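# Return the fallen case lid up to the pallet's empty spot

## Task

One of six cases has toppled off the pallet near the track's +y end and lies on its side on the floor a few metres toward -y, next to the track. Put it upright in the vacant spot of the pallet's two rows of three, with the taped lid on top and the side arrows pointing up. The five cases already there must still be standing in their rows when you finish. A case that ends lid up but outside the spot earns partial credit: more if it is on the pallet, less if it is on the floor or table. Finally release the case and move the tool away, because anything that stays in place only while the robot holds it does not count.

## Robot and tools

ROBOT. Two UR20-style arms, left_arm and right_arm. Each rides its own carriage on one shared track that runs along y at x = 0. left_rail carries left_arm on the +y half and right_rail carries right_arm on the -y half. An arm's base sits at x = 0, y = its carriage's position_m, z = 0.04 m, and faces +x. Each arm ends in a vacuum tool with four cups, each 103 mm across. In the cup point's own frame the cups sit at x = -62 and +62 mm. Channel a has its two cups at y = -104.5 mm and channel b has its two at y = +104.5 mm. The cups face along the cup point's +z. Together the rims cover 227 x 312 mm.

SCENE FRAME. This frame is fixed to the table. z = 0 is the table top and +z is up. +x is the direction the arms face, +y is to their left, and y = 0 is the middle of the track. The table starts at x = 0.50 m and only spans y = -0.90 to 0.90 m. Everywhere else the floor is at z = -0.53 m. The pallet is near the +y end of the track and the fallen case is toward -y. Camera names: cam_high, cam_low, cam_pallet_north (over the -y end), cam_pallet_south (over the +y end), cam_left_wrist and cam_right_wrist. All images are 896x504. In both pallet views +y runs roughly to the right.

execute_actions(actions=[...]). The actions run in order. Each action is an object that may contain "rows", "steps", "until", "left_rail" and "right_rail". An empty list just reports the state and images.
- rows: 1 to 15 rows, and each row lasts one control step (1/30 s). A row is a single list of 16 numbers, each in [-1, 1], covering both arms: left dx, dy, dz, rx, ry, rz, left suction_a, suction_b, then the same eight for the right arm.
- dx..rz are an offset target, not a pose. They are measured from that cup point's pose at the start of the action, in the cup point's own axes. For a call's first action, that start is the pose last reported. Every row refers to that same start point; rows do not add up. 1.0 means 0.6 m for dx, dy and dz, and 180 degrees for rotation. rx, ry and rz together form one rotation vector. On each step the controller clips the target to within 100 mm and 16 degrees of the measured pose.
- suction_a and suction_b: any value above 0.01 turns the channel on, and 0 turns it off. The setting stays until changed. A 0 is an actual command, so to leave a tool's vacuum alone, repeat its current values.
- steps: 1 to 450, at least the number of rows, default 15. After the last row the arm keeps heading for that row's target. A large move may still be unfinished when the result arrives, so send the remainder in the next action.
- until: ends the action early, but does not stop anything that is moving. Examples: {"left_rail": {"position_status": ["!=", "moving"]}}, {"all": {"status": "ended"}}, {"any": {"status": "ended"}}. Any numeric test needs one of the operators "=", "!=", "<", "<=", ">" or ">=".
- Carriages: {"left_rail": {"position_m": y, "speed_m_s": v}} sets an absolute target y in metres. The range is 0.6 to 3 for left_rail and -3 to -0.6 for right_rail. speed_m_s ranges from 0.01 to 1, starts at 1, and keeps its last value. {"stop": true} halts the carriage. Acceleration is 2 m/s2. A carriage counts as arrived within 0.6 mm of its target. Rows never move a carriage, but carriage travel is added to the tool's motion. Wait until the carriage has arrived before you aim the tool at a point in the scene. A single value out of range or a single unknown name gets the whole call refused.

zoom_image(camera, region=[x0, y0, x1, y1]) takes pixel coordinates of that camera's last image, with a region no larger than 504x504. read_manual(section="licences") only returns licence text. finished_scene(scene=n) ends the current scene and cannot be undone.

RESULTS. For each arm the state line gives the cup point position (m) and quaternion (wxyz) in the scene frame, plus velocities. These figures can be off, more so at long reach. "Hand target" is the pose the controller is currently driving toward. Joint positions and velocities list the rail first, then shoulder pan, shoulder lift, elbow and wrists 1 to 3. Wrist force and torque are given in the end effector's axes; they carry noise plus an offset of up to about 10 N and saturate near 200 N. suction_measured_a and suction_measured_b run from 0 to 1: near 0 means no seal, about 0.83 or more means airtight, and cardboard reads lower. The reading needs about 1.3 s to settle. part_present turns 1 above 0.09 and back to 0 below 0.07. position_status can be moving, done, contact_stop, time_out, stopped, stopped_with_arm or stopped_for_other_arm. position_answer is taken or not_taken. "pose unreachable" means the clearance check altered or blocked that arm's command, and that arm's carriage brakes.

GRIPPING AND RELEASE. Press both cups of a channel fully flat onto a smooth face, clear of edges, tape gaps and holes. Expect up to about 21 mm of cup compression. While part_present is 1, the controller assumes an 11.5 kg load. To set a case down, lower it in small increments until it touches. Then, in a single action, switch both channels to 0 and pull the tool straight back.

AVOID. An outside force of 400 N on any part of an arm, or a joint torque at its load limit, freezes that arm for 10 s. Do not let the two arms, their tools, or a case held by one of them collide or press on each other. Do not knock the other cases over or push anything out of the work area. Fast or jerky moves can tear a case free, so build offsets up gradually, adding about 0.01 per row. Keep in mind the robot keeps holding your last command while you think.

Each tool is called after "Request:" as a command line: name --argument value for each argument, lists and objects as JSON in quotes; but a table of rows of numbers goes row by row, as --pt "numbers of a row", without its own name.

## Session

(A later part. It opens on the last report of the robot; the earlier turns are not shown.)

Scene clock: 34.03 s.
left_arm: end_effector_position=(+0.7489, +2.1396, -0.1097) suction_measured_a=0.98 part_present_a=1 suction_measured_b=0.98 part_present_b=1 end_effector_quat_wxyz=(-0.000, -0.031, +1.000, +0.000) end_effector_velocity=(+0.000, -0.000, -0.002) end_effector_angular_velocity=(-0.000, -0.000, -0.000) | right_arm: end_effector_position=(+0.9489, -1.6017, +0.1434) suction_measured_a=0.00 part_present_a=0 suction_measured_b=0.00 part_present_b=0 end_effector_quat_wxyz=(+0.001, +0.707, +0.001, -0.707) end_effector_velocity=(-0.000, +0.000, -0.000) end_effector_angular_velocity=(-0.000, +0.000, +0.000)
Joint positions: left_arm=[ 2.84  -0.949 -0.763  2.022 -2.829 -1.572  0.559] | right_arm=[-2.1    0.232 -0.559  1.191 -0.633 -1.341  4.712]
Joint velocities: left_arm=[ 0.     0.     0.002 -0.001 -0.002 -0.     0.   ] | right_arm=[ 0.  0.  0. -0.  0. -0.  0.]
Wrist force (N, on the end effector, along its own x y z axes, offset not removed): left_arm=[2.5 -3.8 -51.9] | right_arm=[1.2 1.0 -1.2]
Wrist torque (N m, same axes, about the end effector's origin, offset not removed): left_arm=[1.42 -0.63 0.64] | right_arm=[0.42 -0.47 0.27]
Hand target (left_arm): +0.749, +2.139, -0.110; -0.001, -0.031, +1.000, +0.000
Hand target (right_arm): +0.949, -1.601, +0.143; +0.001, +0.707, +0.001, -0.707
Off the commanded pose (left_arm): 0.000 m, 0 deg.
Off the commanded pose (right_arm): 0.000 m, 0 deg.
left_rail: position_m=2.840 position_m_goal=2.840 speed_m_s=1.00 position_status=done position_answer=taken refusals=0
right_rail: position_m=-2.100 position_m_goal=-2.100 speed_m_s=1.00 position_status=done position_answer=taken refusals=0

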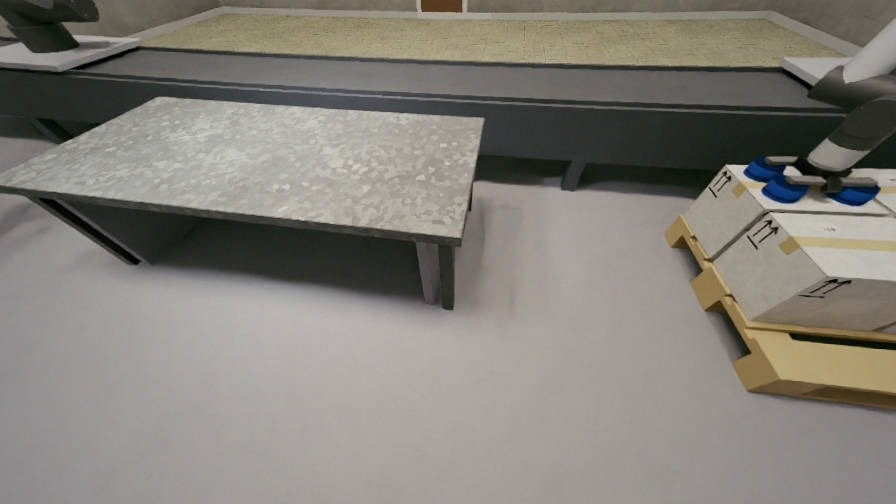

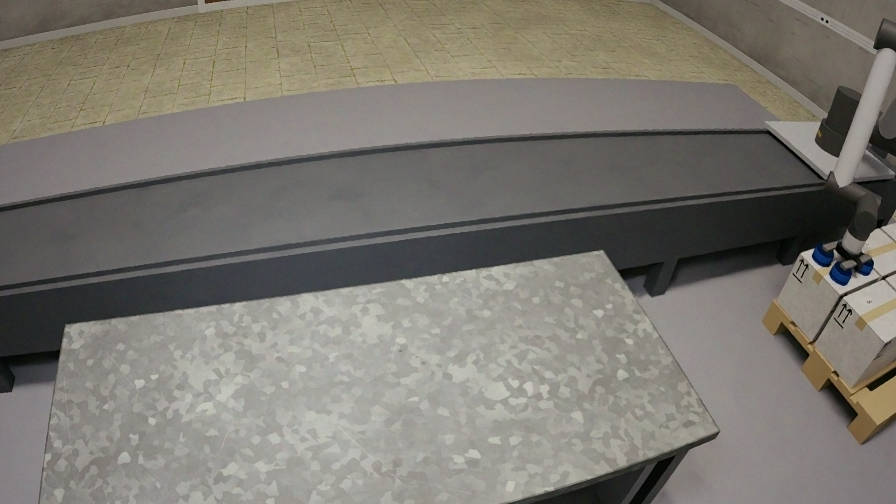

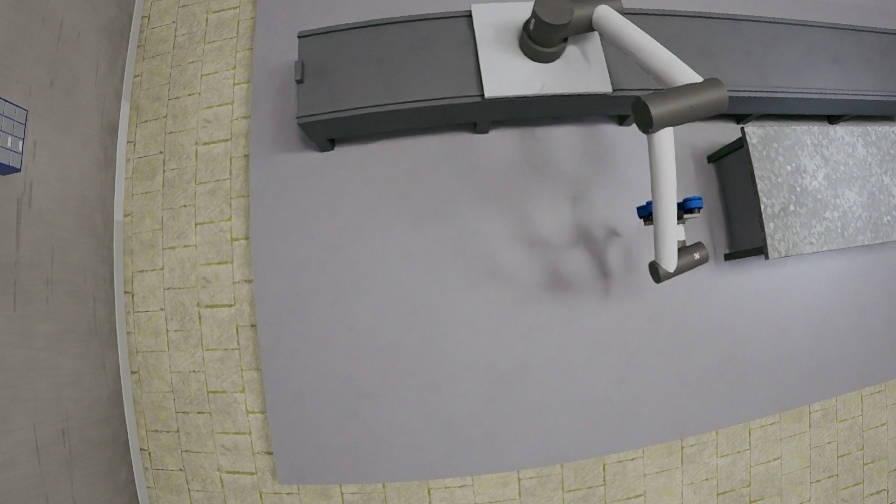

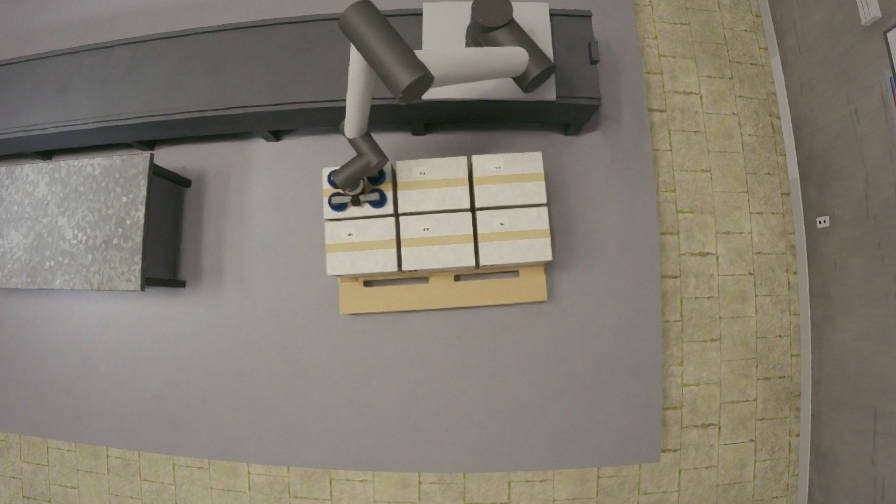

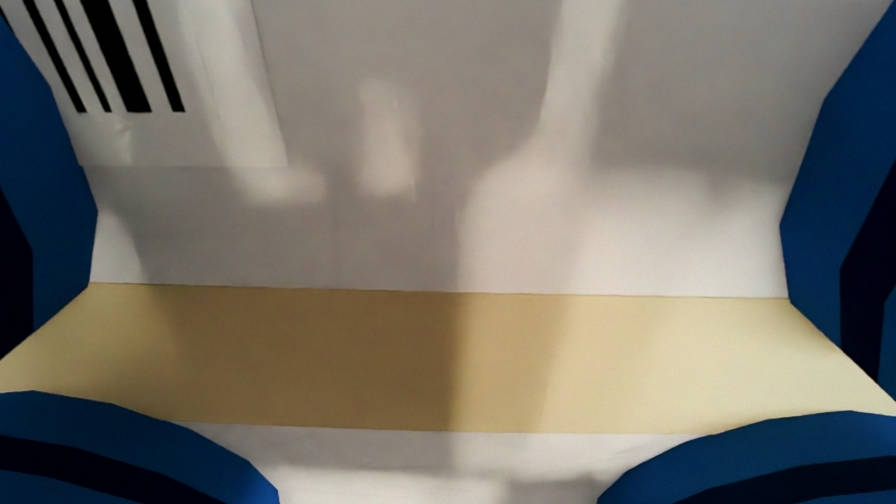

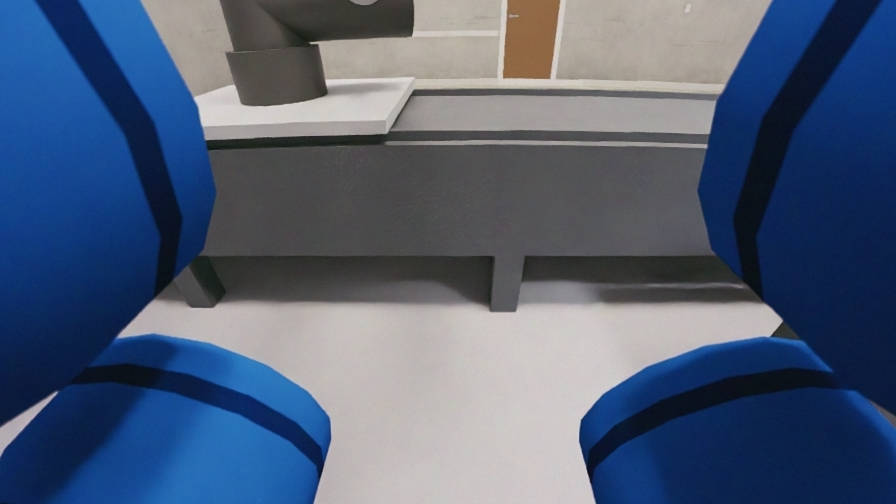

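Request:
execute_actions --actions '[{"rows": [[0,0,0.003,0,0,0,1,1,0,0,0,0,0,0,0,0]], "steps": 1}]'

Scene clock: 34.17 s.
left_arm: end_effector_position=(+0.7489, +2.1395, -0.1099) suction_measured_a=0.98 part_present_a=1 suction_measured_b=0.98 part_present_b=1 end_effector_quat_wxyz=(-0.000, -0.031, +1.000, +0.000) end_effector_velocity=(+0.000, -0.000, -0.003) end_effector_angular_velocity=(-0.000, +0.000, +0.000) | right_arm: end_effector_position=(+0.9489, -1.6017, +0.1434) suction_measured_a=0.00 part_present_a=0 suction_measured_b=0.00 part_present_b=0 end_effector_quat_wxyz=(+0.001, +0.707, +0.001, -0.707) end_effector_velocity=(-0.000, +0.000, -0.000) end_effector_angular_velocity=(-0.000, +0.000, -0.000)
Joint positions: left_arm=[ 2.84  -0.949 -0.763  2.022 -2.829 -1.572  0.559] | right_arm=[-2.1    0.232 -0.559  1.191 -0.633 -1.341  4.712]
Joint velocities: left_arm=[ 0.     0.     0.004 -0.001 -0.003 -0.     0.   ] | right_arm=[ 0.  0.  0. -0. -0.  0.  0.]
Wrist force (N, on the end effector, along its own x y z axes, offset not removed): left_arm=[5.6 -2.4 -52.3] | right_arm=[2.9 -1.2 -1.9]
Wrist torque (N m, same axes, about the end effector's origin, offset not removed): left_arm=[1.47 -0.98 0.70] | right_arm=[0.07 -0.74 0.23]
Hand target (left_arm): +0.749, +2.140, -0.111; -0.000, -0.031, +1.000, +0.000
Hand target (right_arm): +0.949, -1.601, +0.143; +0.001, +0.707, +0.001, -0.707
Off the commanded pose (left_arm): 0.002 m, 0 deg.
Off the commanded pose (right_arm): 0.000 m, 0 deg.
left_rail: position_m=2.840 position_m_goal=2.840 speed_m_s=1.00 position_status=done position_answer=taken refusals=0
right_rail: position_m=-2.100 position_m_goal=-2.100 speed_m_s=1.00 position_status=done position_answer=taken refusals=0

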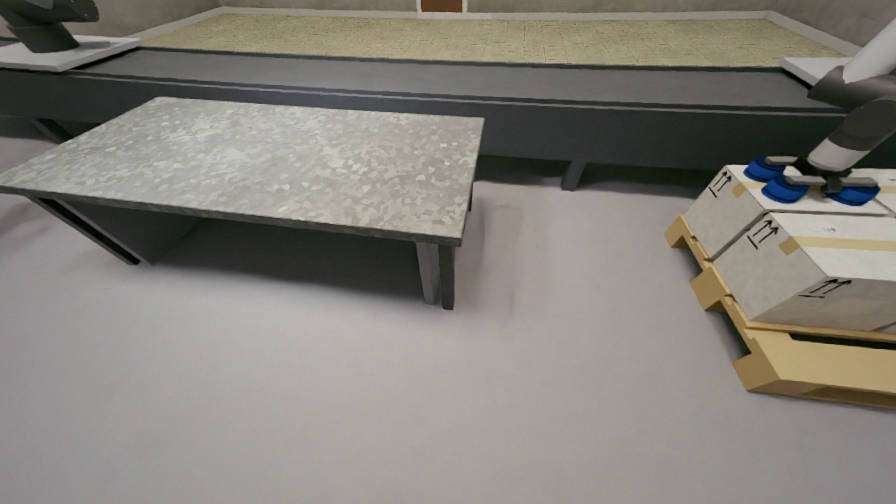

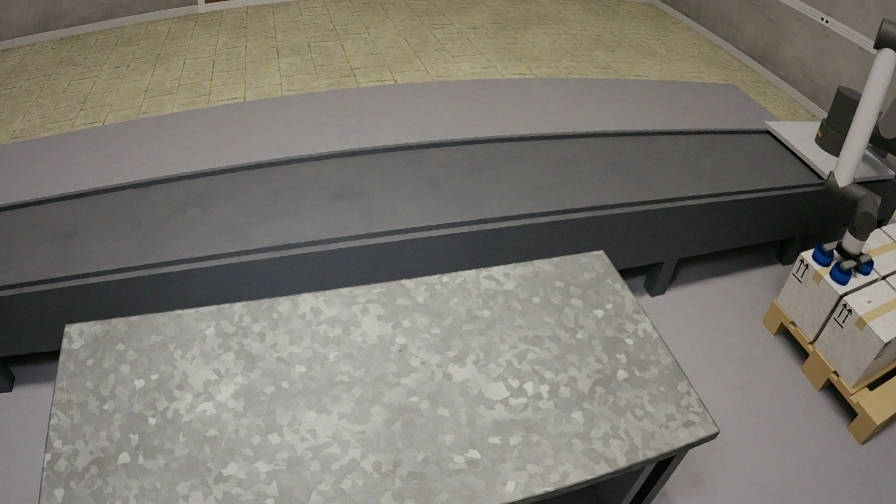

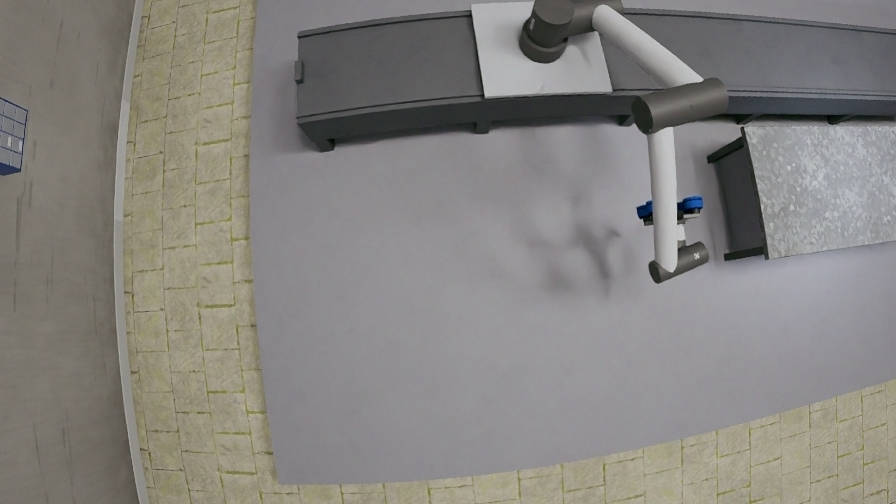

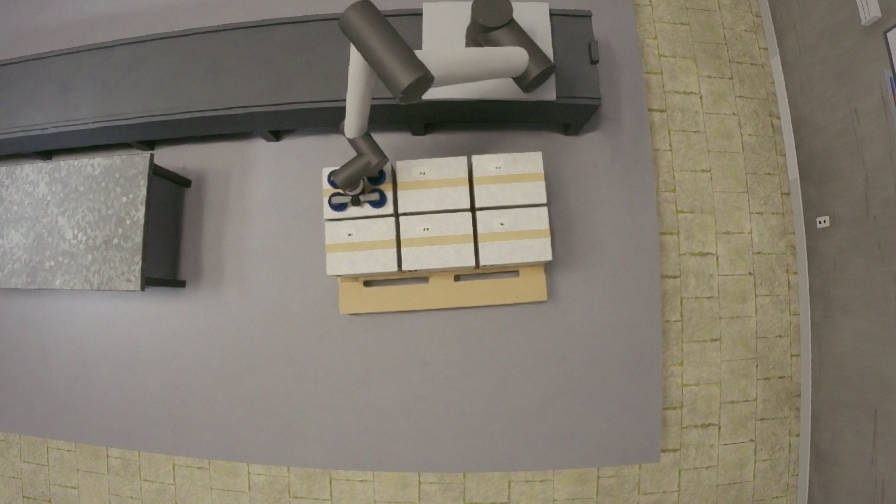

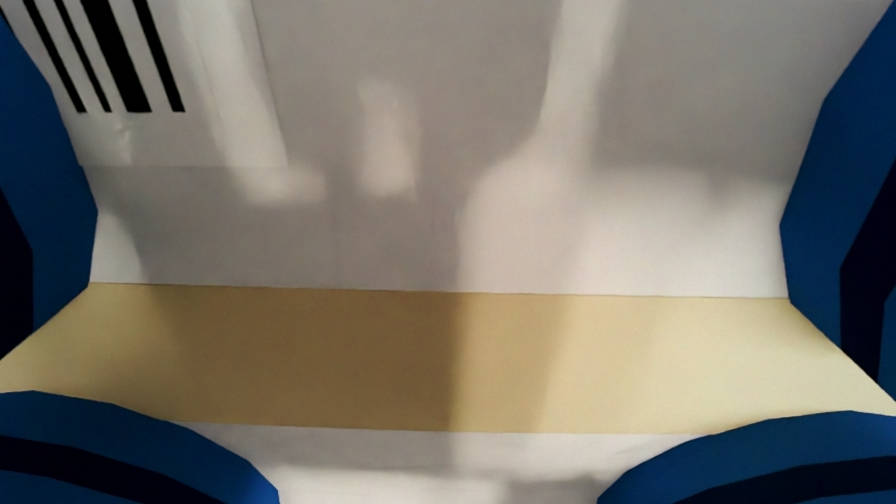

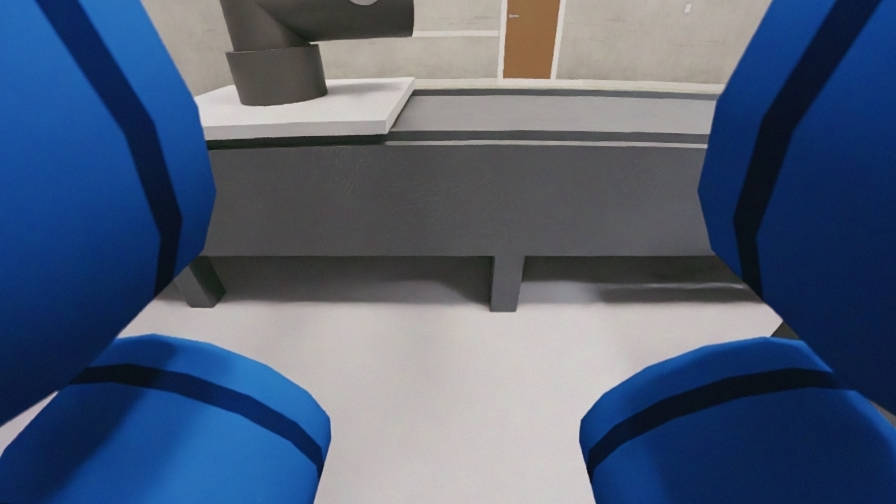

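Request:
zoom_image --camera "cam_high" --region '[660, 150, 860, 300]'

Request:
zoom_image --camera "cam_pallet_south" --region '[310, 140, 490, 290]'

Region (660, 150, 860, 300) of cam_high's 896x504 image, scaled by 2.520, with more detail than that image has; it fills the top 378 rows of this view, and the rest is white.

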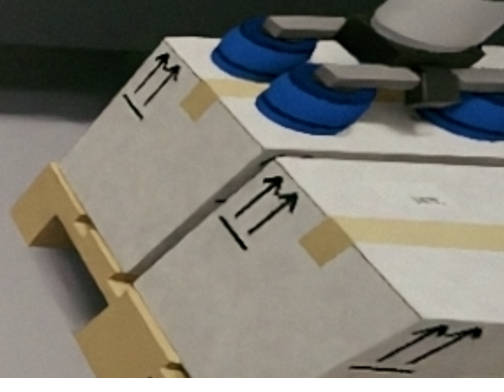

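Region (310, 140, 490, 290) of cam_pallet_south's 896x504 image, scaled by 2.800, with more detail than that image has.

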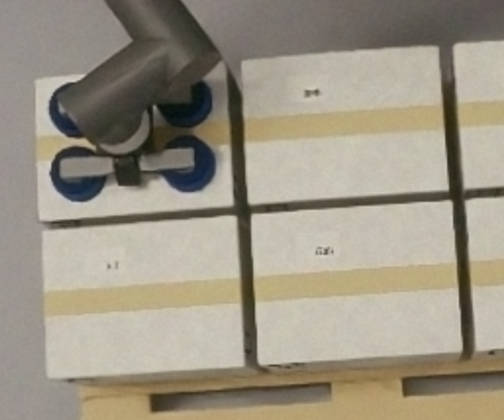

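Request:
execute_actions --actions '[{"rows": [[0,0,0.0048,0,0,0,1,1,0,0,0,0,0,0,0,0]], "steps": 1}]'

Scene clock: 34.50 s.
left_arm: end_effector_position=(+0.7489, +2.1396, -0.1114) suction_measured_a=0.98 part_present_a=1 suction_measured_b=0.98 part_present_b=1 end_effector_quat_wxyz=(-0.001, -0.031, +1.000, +0.000) end_effector_velocity=(+0.000, -0.000, -0.003) end_effector_angular_velocity=(-0.000, -0.000, +0.000) | right_arm: end_effector_position=(+0.9489, -1.6017, +0.1434) suction_measured_a=0.00 part_present_a=0 suction_measured_b=0.00 part_present_b=0 end_effector_quat_wxyz=(+0.001, +0.707, +0.001, -0.707) end_effector_velocity=(-0.000, -0.000, -0.000) end_effector_angular_velocity=(-0.000, +0.000, +0.000)
Joint positions: left_arm=[ 2.84  -0.949 -0.761  2.021 -2.83  -1.572  0.559] | right_arm=[-2.1    0.232 -0.559  1.191 -0.633 -1.341  4.712]
Joint velocities: left_arm=[ 0.     0.     0.004 -0.001 -0.003  0.    -0.   ] | right_arm=[ 0. -0.  0. -0.  0. -0.  0.]
Wrist force (N, on the end effector, along its own x y z axes, offset not removed): left_arm=[1.9 -1.1 -52.0] | right_arm=[1.4 -0.5 -2.2]
Wrist torque (N m, same axes, about the end effector's origin, offset not removed): left_arm=[1.69 -0.66 0.62] | right_arm=[0.23 -0.63 0.32]
Hand target (left_arm): +0.749, +2.139, -0.113; -0.000, -0.031, +1.000, +0.000
Hand target (right_arm): +0.949, -1.601, +0.143; +0.001, +0.707, +0.001, -0.707
Off the commanded pose (left_arm): 0.001 m, 0 deg.
Off the commanded pose (right_arm): 0.000 m, 0 deg.
left_rail: position_m=2.840 position_m_goal=2.840 speed_m_s=1.00 position_status=done position_answer=taken refusals=0
right_rail: position_m=-2.100 position_m_goal=-2.100 speed_m_s=1.00 position_status=done position_answer=taken refusals=0

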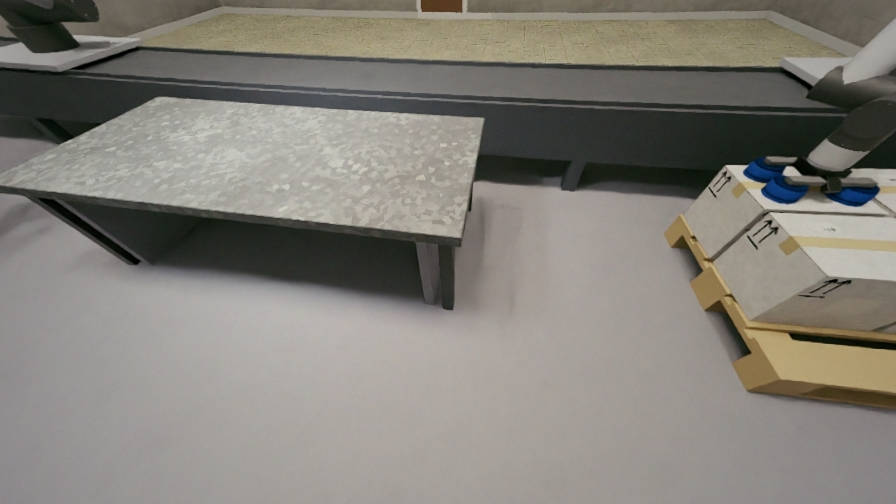

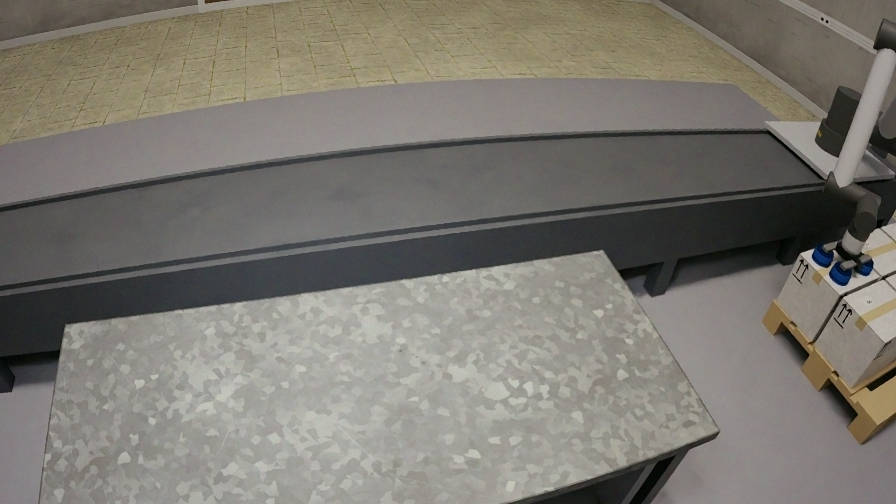

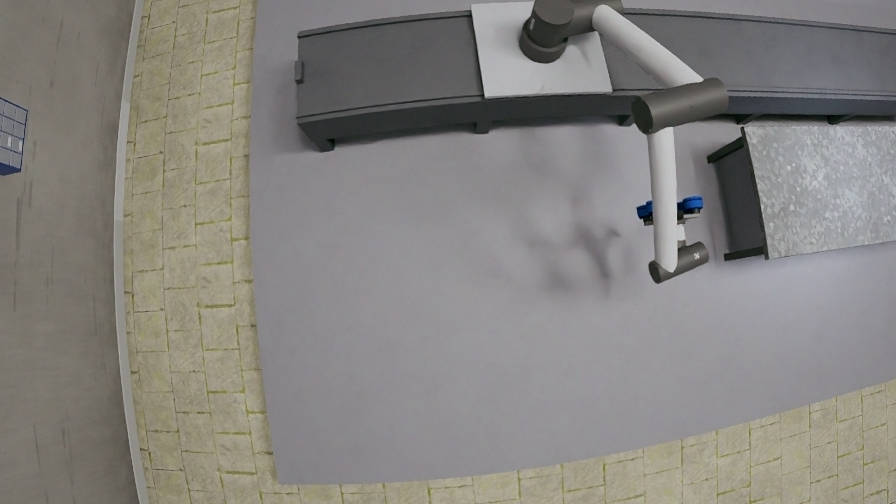

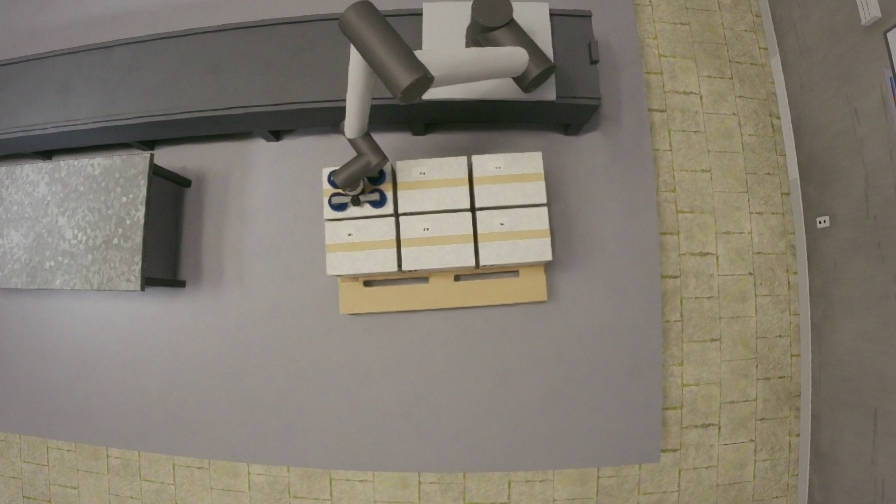

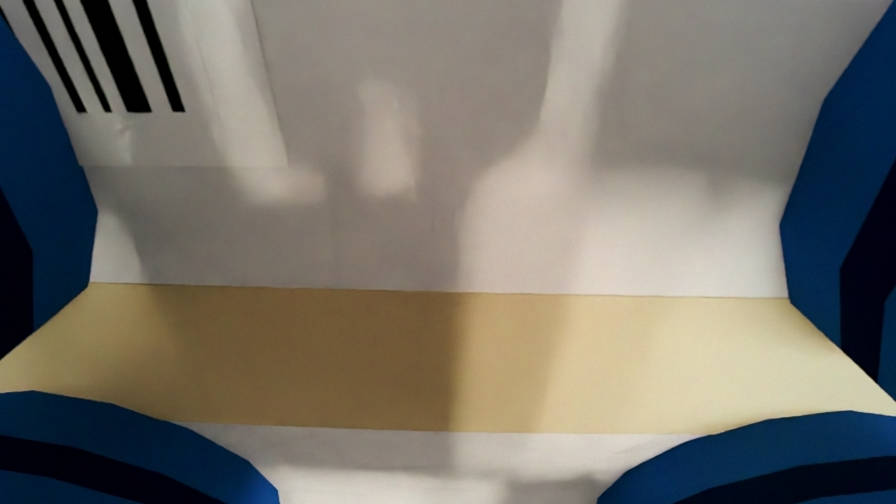

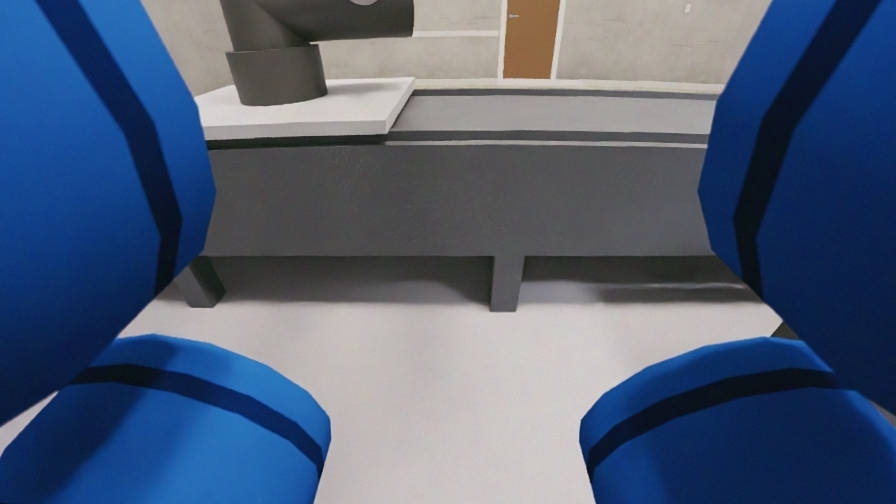

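Request:
zoom_image --camera "cam_high" --region '[660, 190, 760, 280]'

Region (660, 190, 760, 280) of cam_high's 896x504 image, scaled by 5.040, with more detail than that image has; it fills the top 454 rows of this view, and the rest is white.

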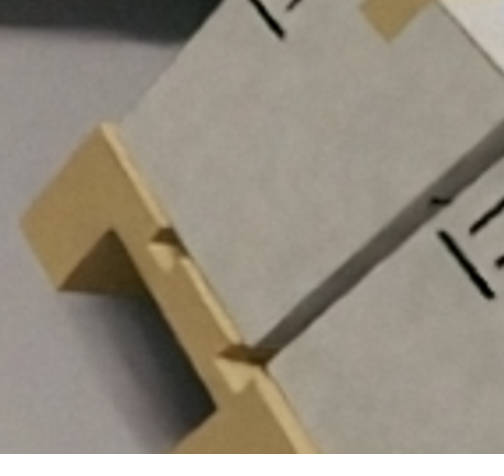

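Request:
execute_actions --actions '[]'

Scene clock: 34.80 s.
left_arm: end_effector_position=(+0.7490, +2.1394, -0.1124) suction_measured_a=0.98 part_present_a=1 suction_measured_b=0.98 part_present_b=1 end_effector_quat_wxyz=(-0.000, -0.031, +1.000, -0.000) end_effector_velocity=(+0.000, -0.000, -0.001) end_effector_angular_velocity=(-0.000, -0.000, +0.000) | right_arm: end_effector_position=(+0.9489, -1.6017, +0.1434) suction_measured_a=0.00 part_present_a=0 suction_measured_b=0.00 part_present_b=0 end_effector_quat_wxyz=(+0.001, +0.707, +0.001, -0.707) end_effector_velocity=(-0.000, +0.000, +0.000) end_effector_angular_velocity=(+0.000, -0.000, +0.000)
Joint positions: left_arm=[ 2.84  -0.949 -0.76   2.021 -2.832 -1.572  0.559] | right_arm=[-2.1    0.232 -0.559  1.191 -0.633 -1.341  4.712]
Joint velocities: left_arm=[ 0.     0.     0.001 -0.    -0.001 -0.     0.   ] | right_arm=[ 0.  0. -0. -0.  0.  0. -0.]
Wrist force (N, on the end effector, along its own x y z axes, offset not removed): left_arm=[11.2 19.5 -107.6] | right_arm=[4.7 0.5 -0.5]
Wrist torque (N m, same axes, about the end effector's origin, offset not removed): left_arm=[5.53 0.48 1.84] | right_arm=[0.46 -1.05 0.36]
Hand target (left_arm): +0.749, +2.139, -0.113; -0.000, -0.031, +1.000, +0.000
Hand target (right_arm): +0.949, -1.601, +0.143; +0.001, +0.707, +0.001, -0.707
Off the commanded pose (left_arm): 0.000 m, 0 deg.
Off the commanded pose (right_arm): 0.000 m, 0 deg.
left_rail: position_m=2.840 position_m_goal=2.840 speed_m_s=1.00 position_status=done position_answer=taken refusals=0
right_rail: position_m=-2.100 position_m_goal=-2.100 speed_m_s=1.00 position_status=done position_answer=taken refusals=0

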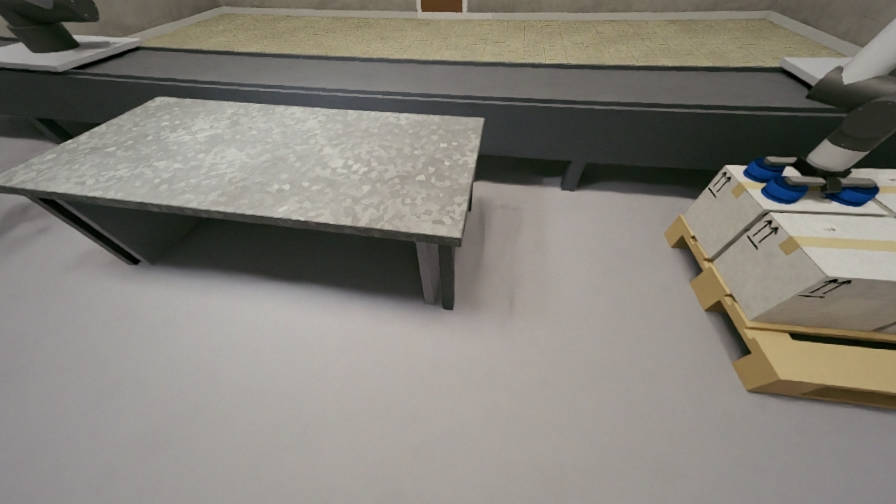

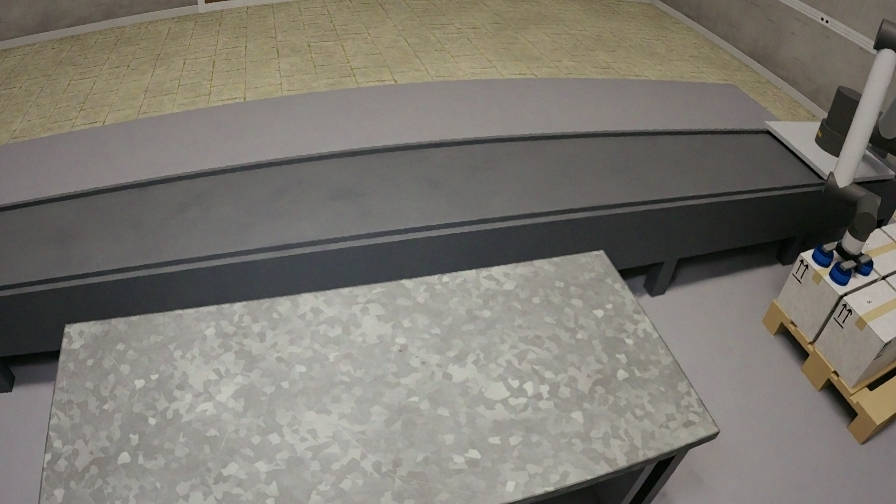

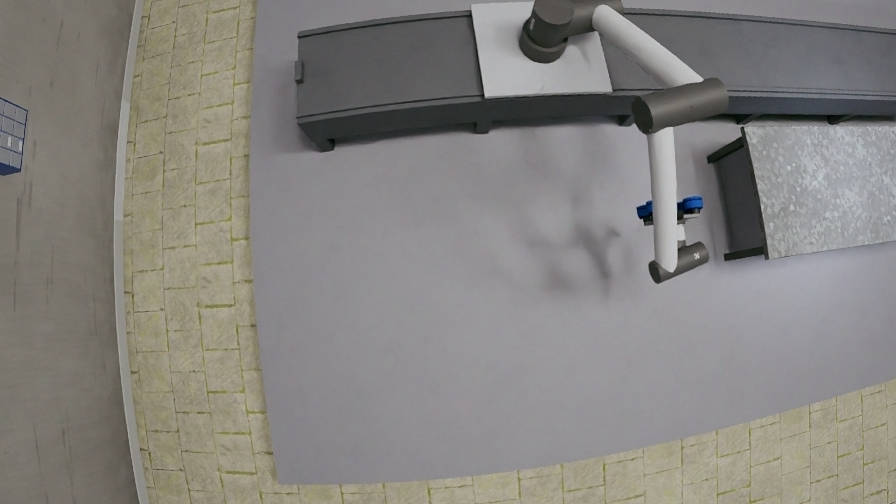

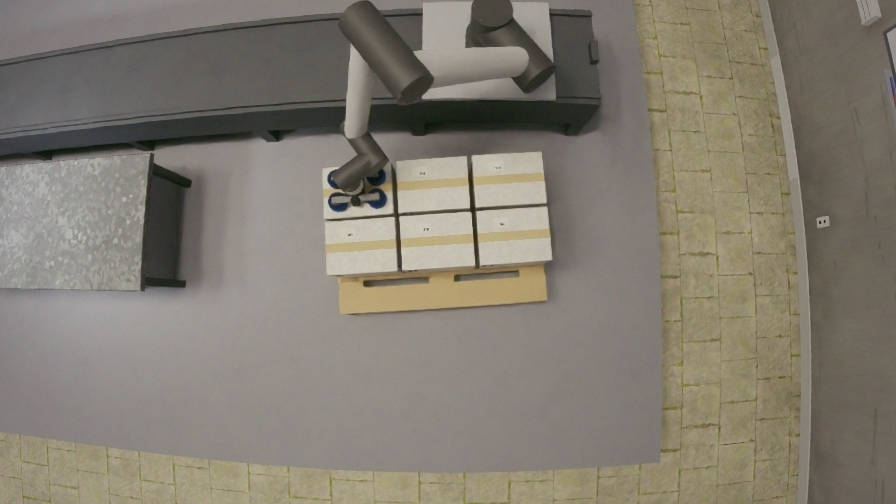

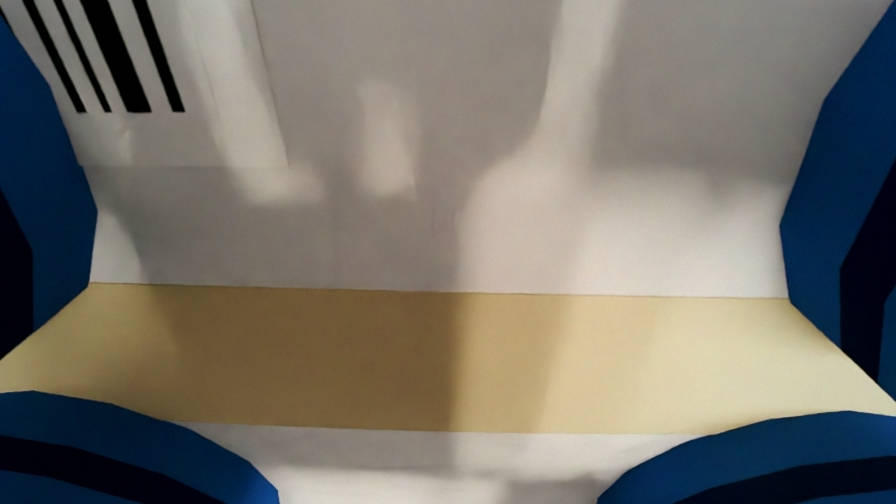

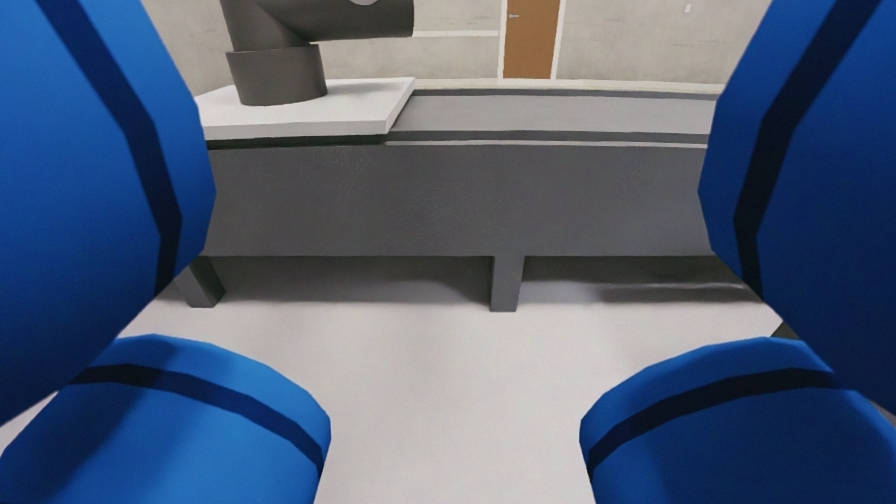

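The case is resting on the pallet, so I'm releasing it and lifting the tool.

Request:
execute_actions --actions '[{"rows": [[0,0,-0.006,0,0,0,0,0,0,0,0,0,0,0,0,0],[0,0,-0.014,0,0,0,0,0,0,0,0,0,0,0,0,0],[0,0,-0.022,0,0,0,0,0,0,0,0,0,0,0,0,0],[0,0,-0.03,0,0,0,0,0,0,0,0,0,0,0,0,0],[0,0,-0.04,0,0,0,0,0,0,0,0,0,0,0,0,0],[0,0,-0.052,0,0,0,0,0,0,0,0,0,0,0,0,0],[0,0,-0.068,0,0,0,0,0,0,0,0,0,0,0,0,0],[0,0,-0.11,0,0,0,0,0,0,0,0,0,0,0,0,0],[0,0,-0.2,0,0,0,0,0,0,0,0,0,0,0,0,0]], "steps": 9}]'

Scene clock: 35.47 s.
left_arm: end_effector_position=(+0.7486, +2.1400, -0.0871) suction_measured_a=0.00 part_present_a=0 suction_measured_b=0.00 part_present_b=0 end_effector_quat_wxyz=(-0.001, -0.031, +1.000, +0.001) end_effector_velocity=(-0.010, +0.016, +0.251) end_effector_angular_velocity=(+0.031, +0.022, +0.001) | right_arm: end_effector_position=(+0.9489, -1.6017, +0.1434) suction_measured_a=0.00 part_present_a=0 suction_measured_b=0.00 part_present_b=0 end_effector_quat_wxyz=(+0.001, +0.707, +0.001, -0.707) end_effector_velocity=(-0.000, -0.000, -0.000) end_effector_angular_velocity=(-0.000, +0.000, +0.000)
Joint positions: left_arm=[ 2.84  -0.949 -0.791  2.025 -2.803 -1.572  0.559] | right_arm=[-2.1    0.232 -0.559  1.191 -0.633 -1.341  4.712]
Joint velocities: left_arm=[ 0.     0.002 -0.316  0.046  0.309 -0.     0.001] | right_arm=[ 0.  0.  0. -0.  0. -0. -0.]
Wrist force (N, on the end effector, along its own x y z axes, offset not removed): left_arm=[3.1 -7.8 26.8] | right_arm=[5.1 -2.4 -0.3]
Wrist torque (N m, same axes, about the end effector's origin, offset not removed): left_arm=[0.06 -1.02 0.59] | right_arm=[-0.07 -0.99 0.43]
Hand target (left_arm): +0.749, +2.140, -0.001; +0.001, -0.031, +1.000, -0.002
Hand target (right_arm): +0.949, -1.601, +0.143; +0.001, +0.707, +0.001, -0.707
Off the commanded pose (left_arm): 0.095 m, 0 deg; position clipped at the last step of the last action.
Off the commanded pose (right_arm): 0.000 m, 0 deg.
left_rail: position_m=2.840 position_m_goal=2.840 speed_m_s=1.00 position_status=done position_answer=taken refusals=0
right_rail: position_m=-2.100 position_m_goal=-2.100 speed_m_s=1.00 position_status=done position_answer=taken refusals=0

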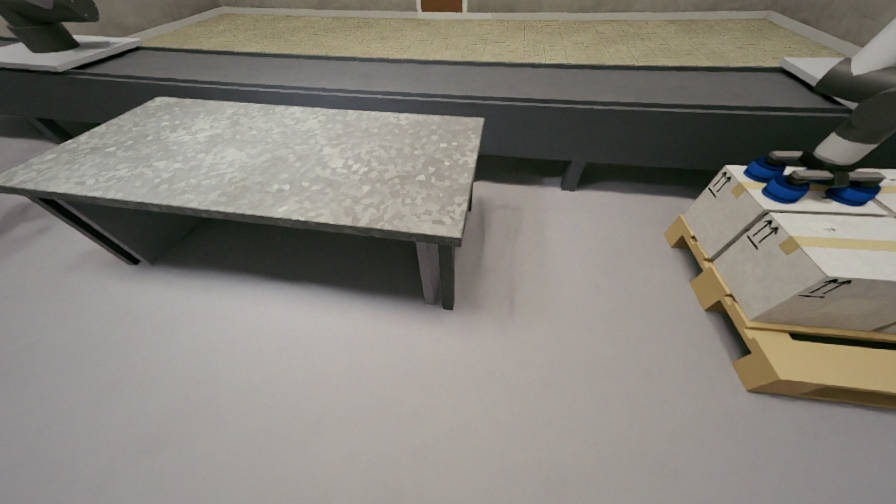

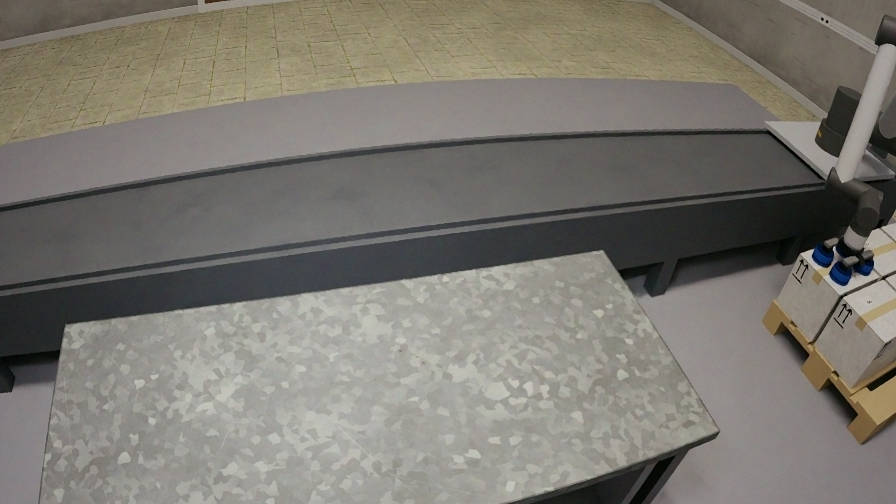

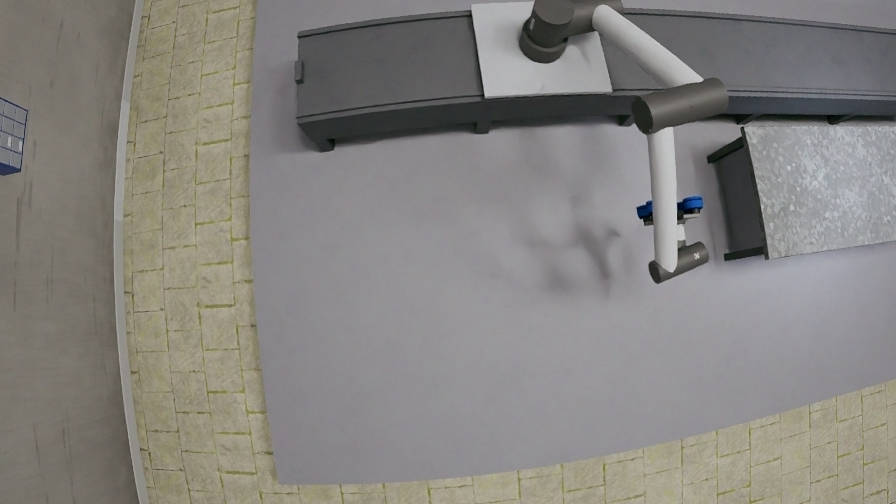

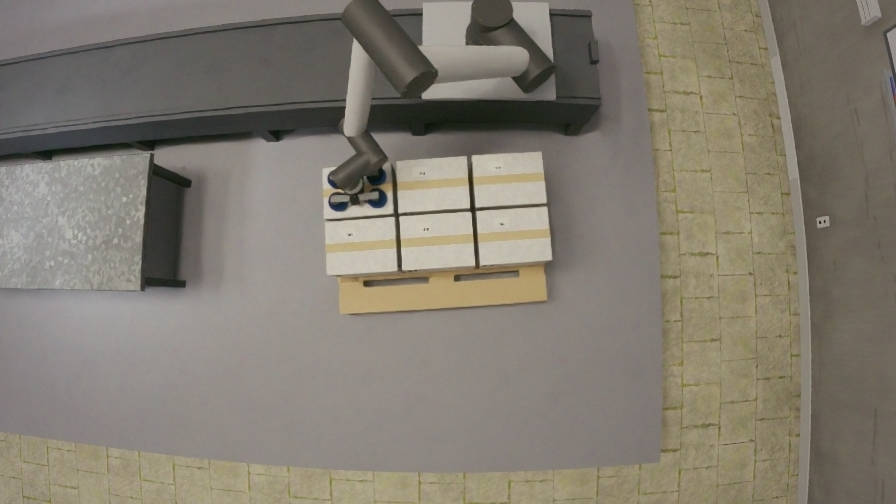

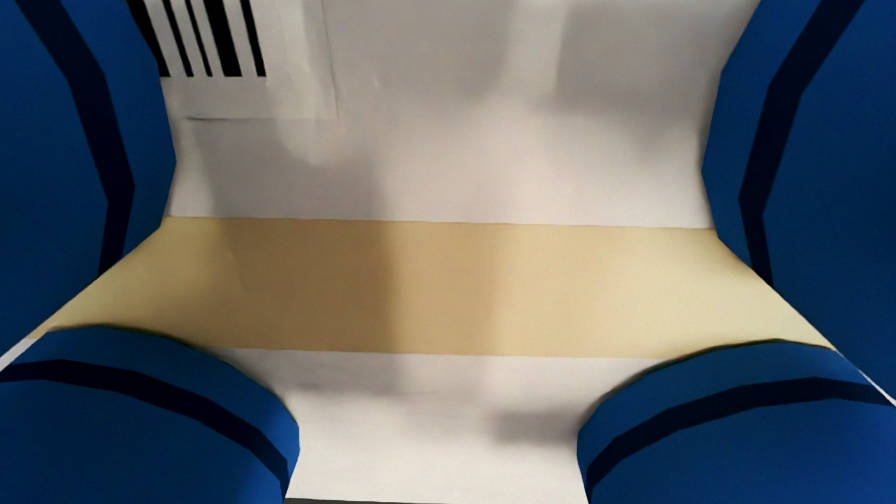

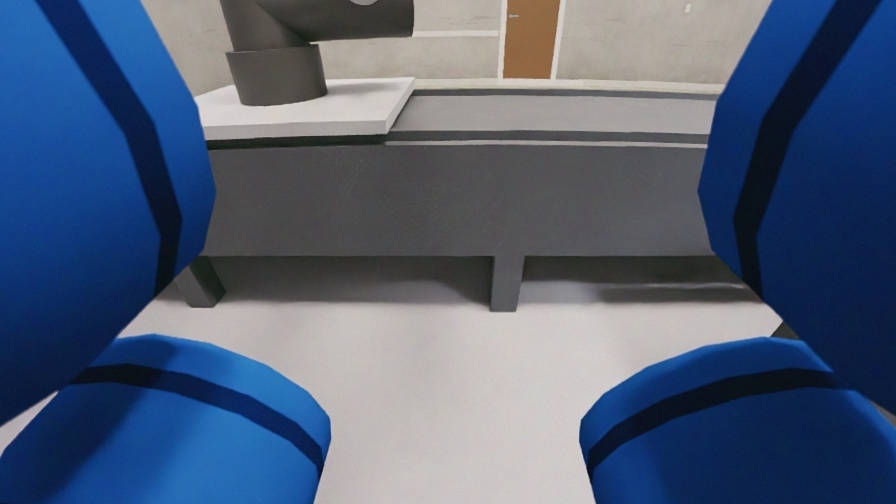

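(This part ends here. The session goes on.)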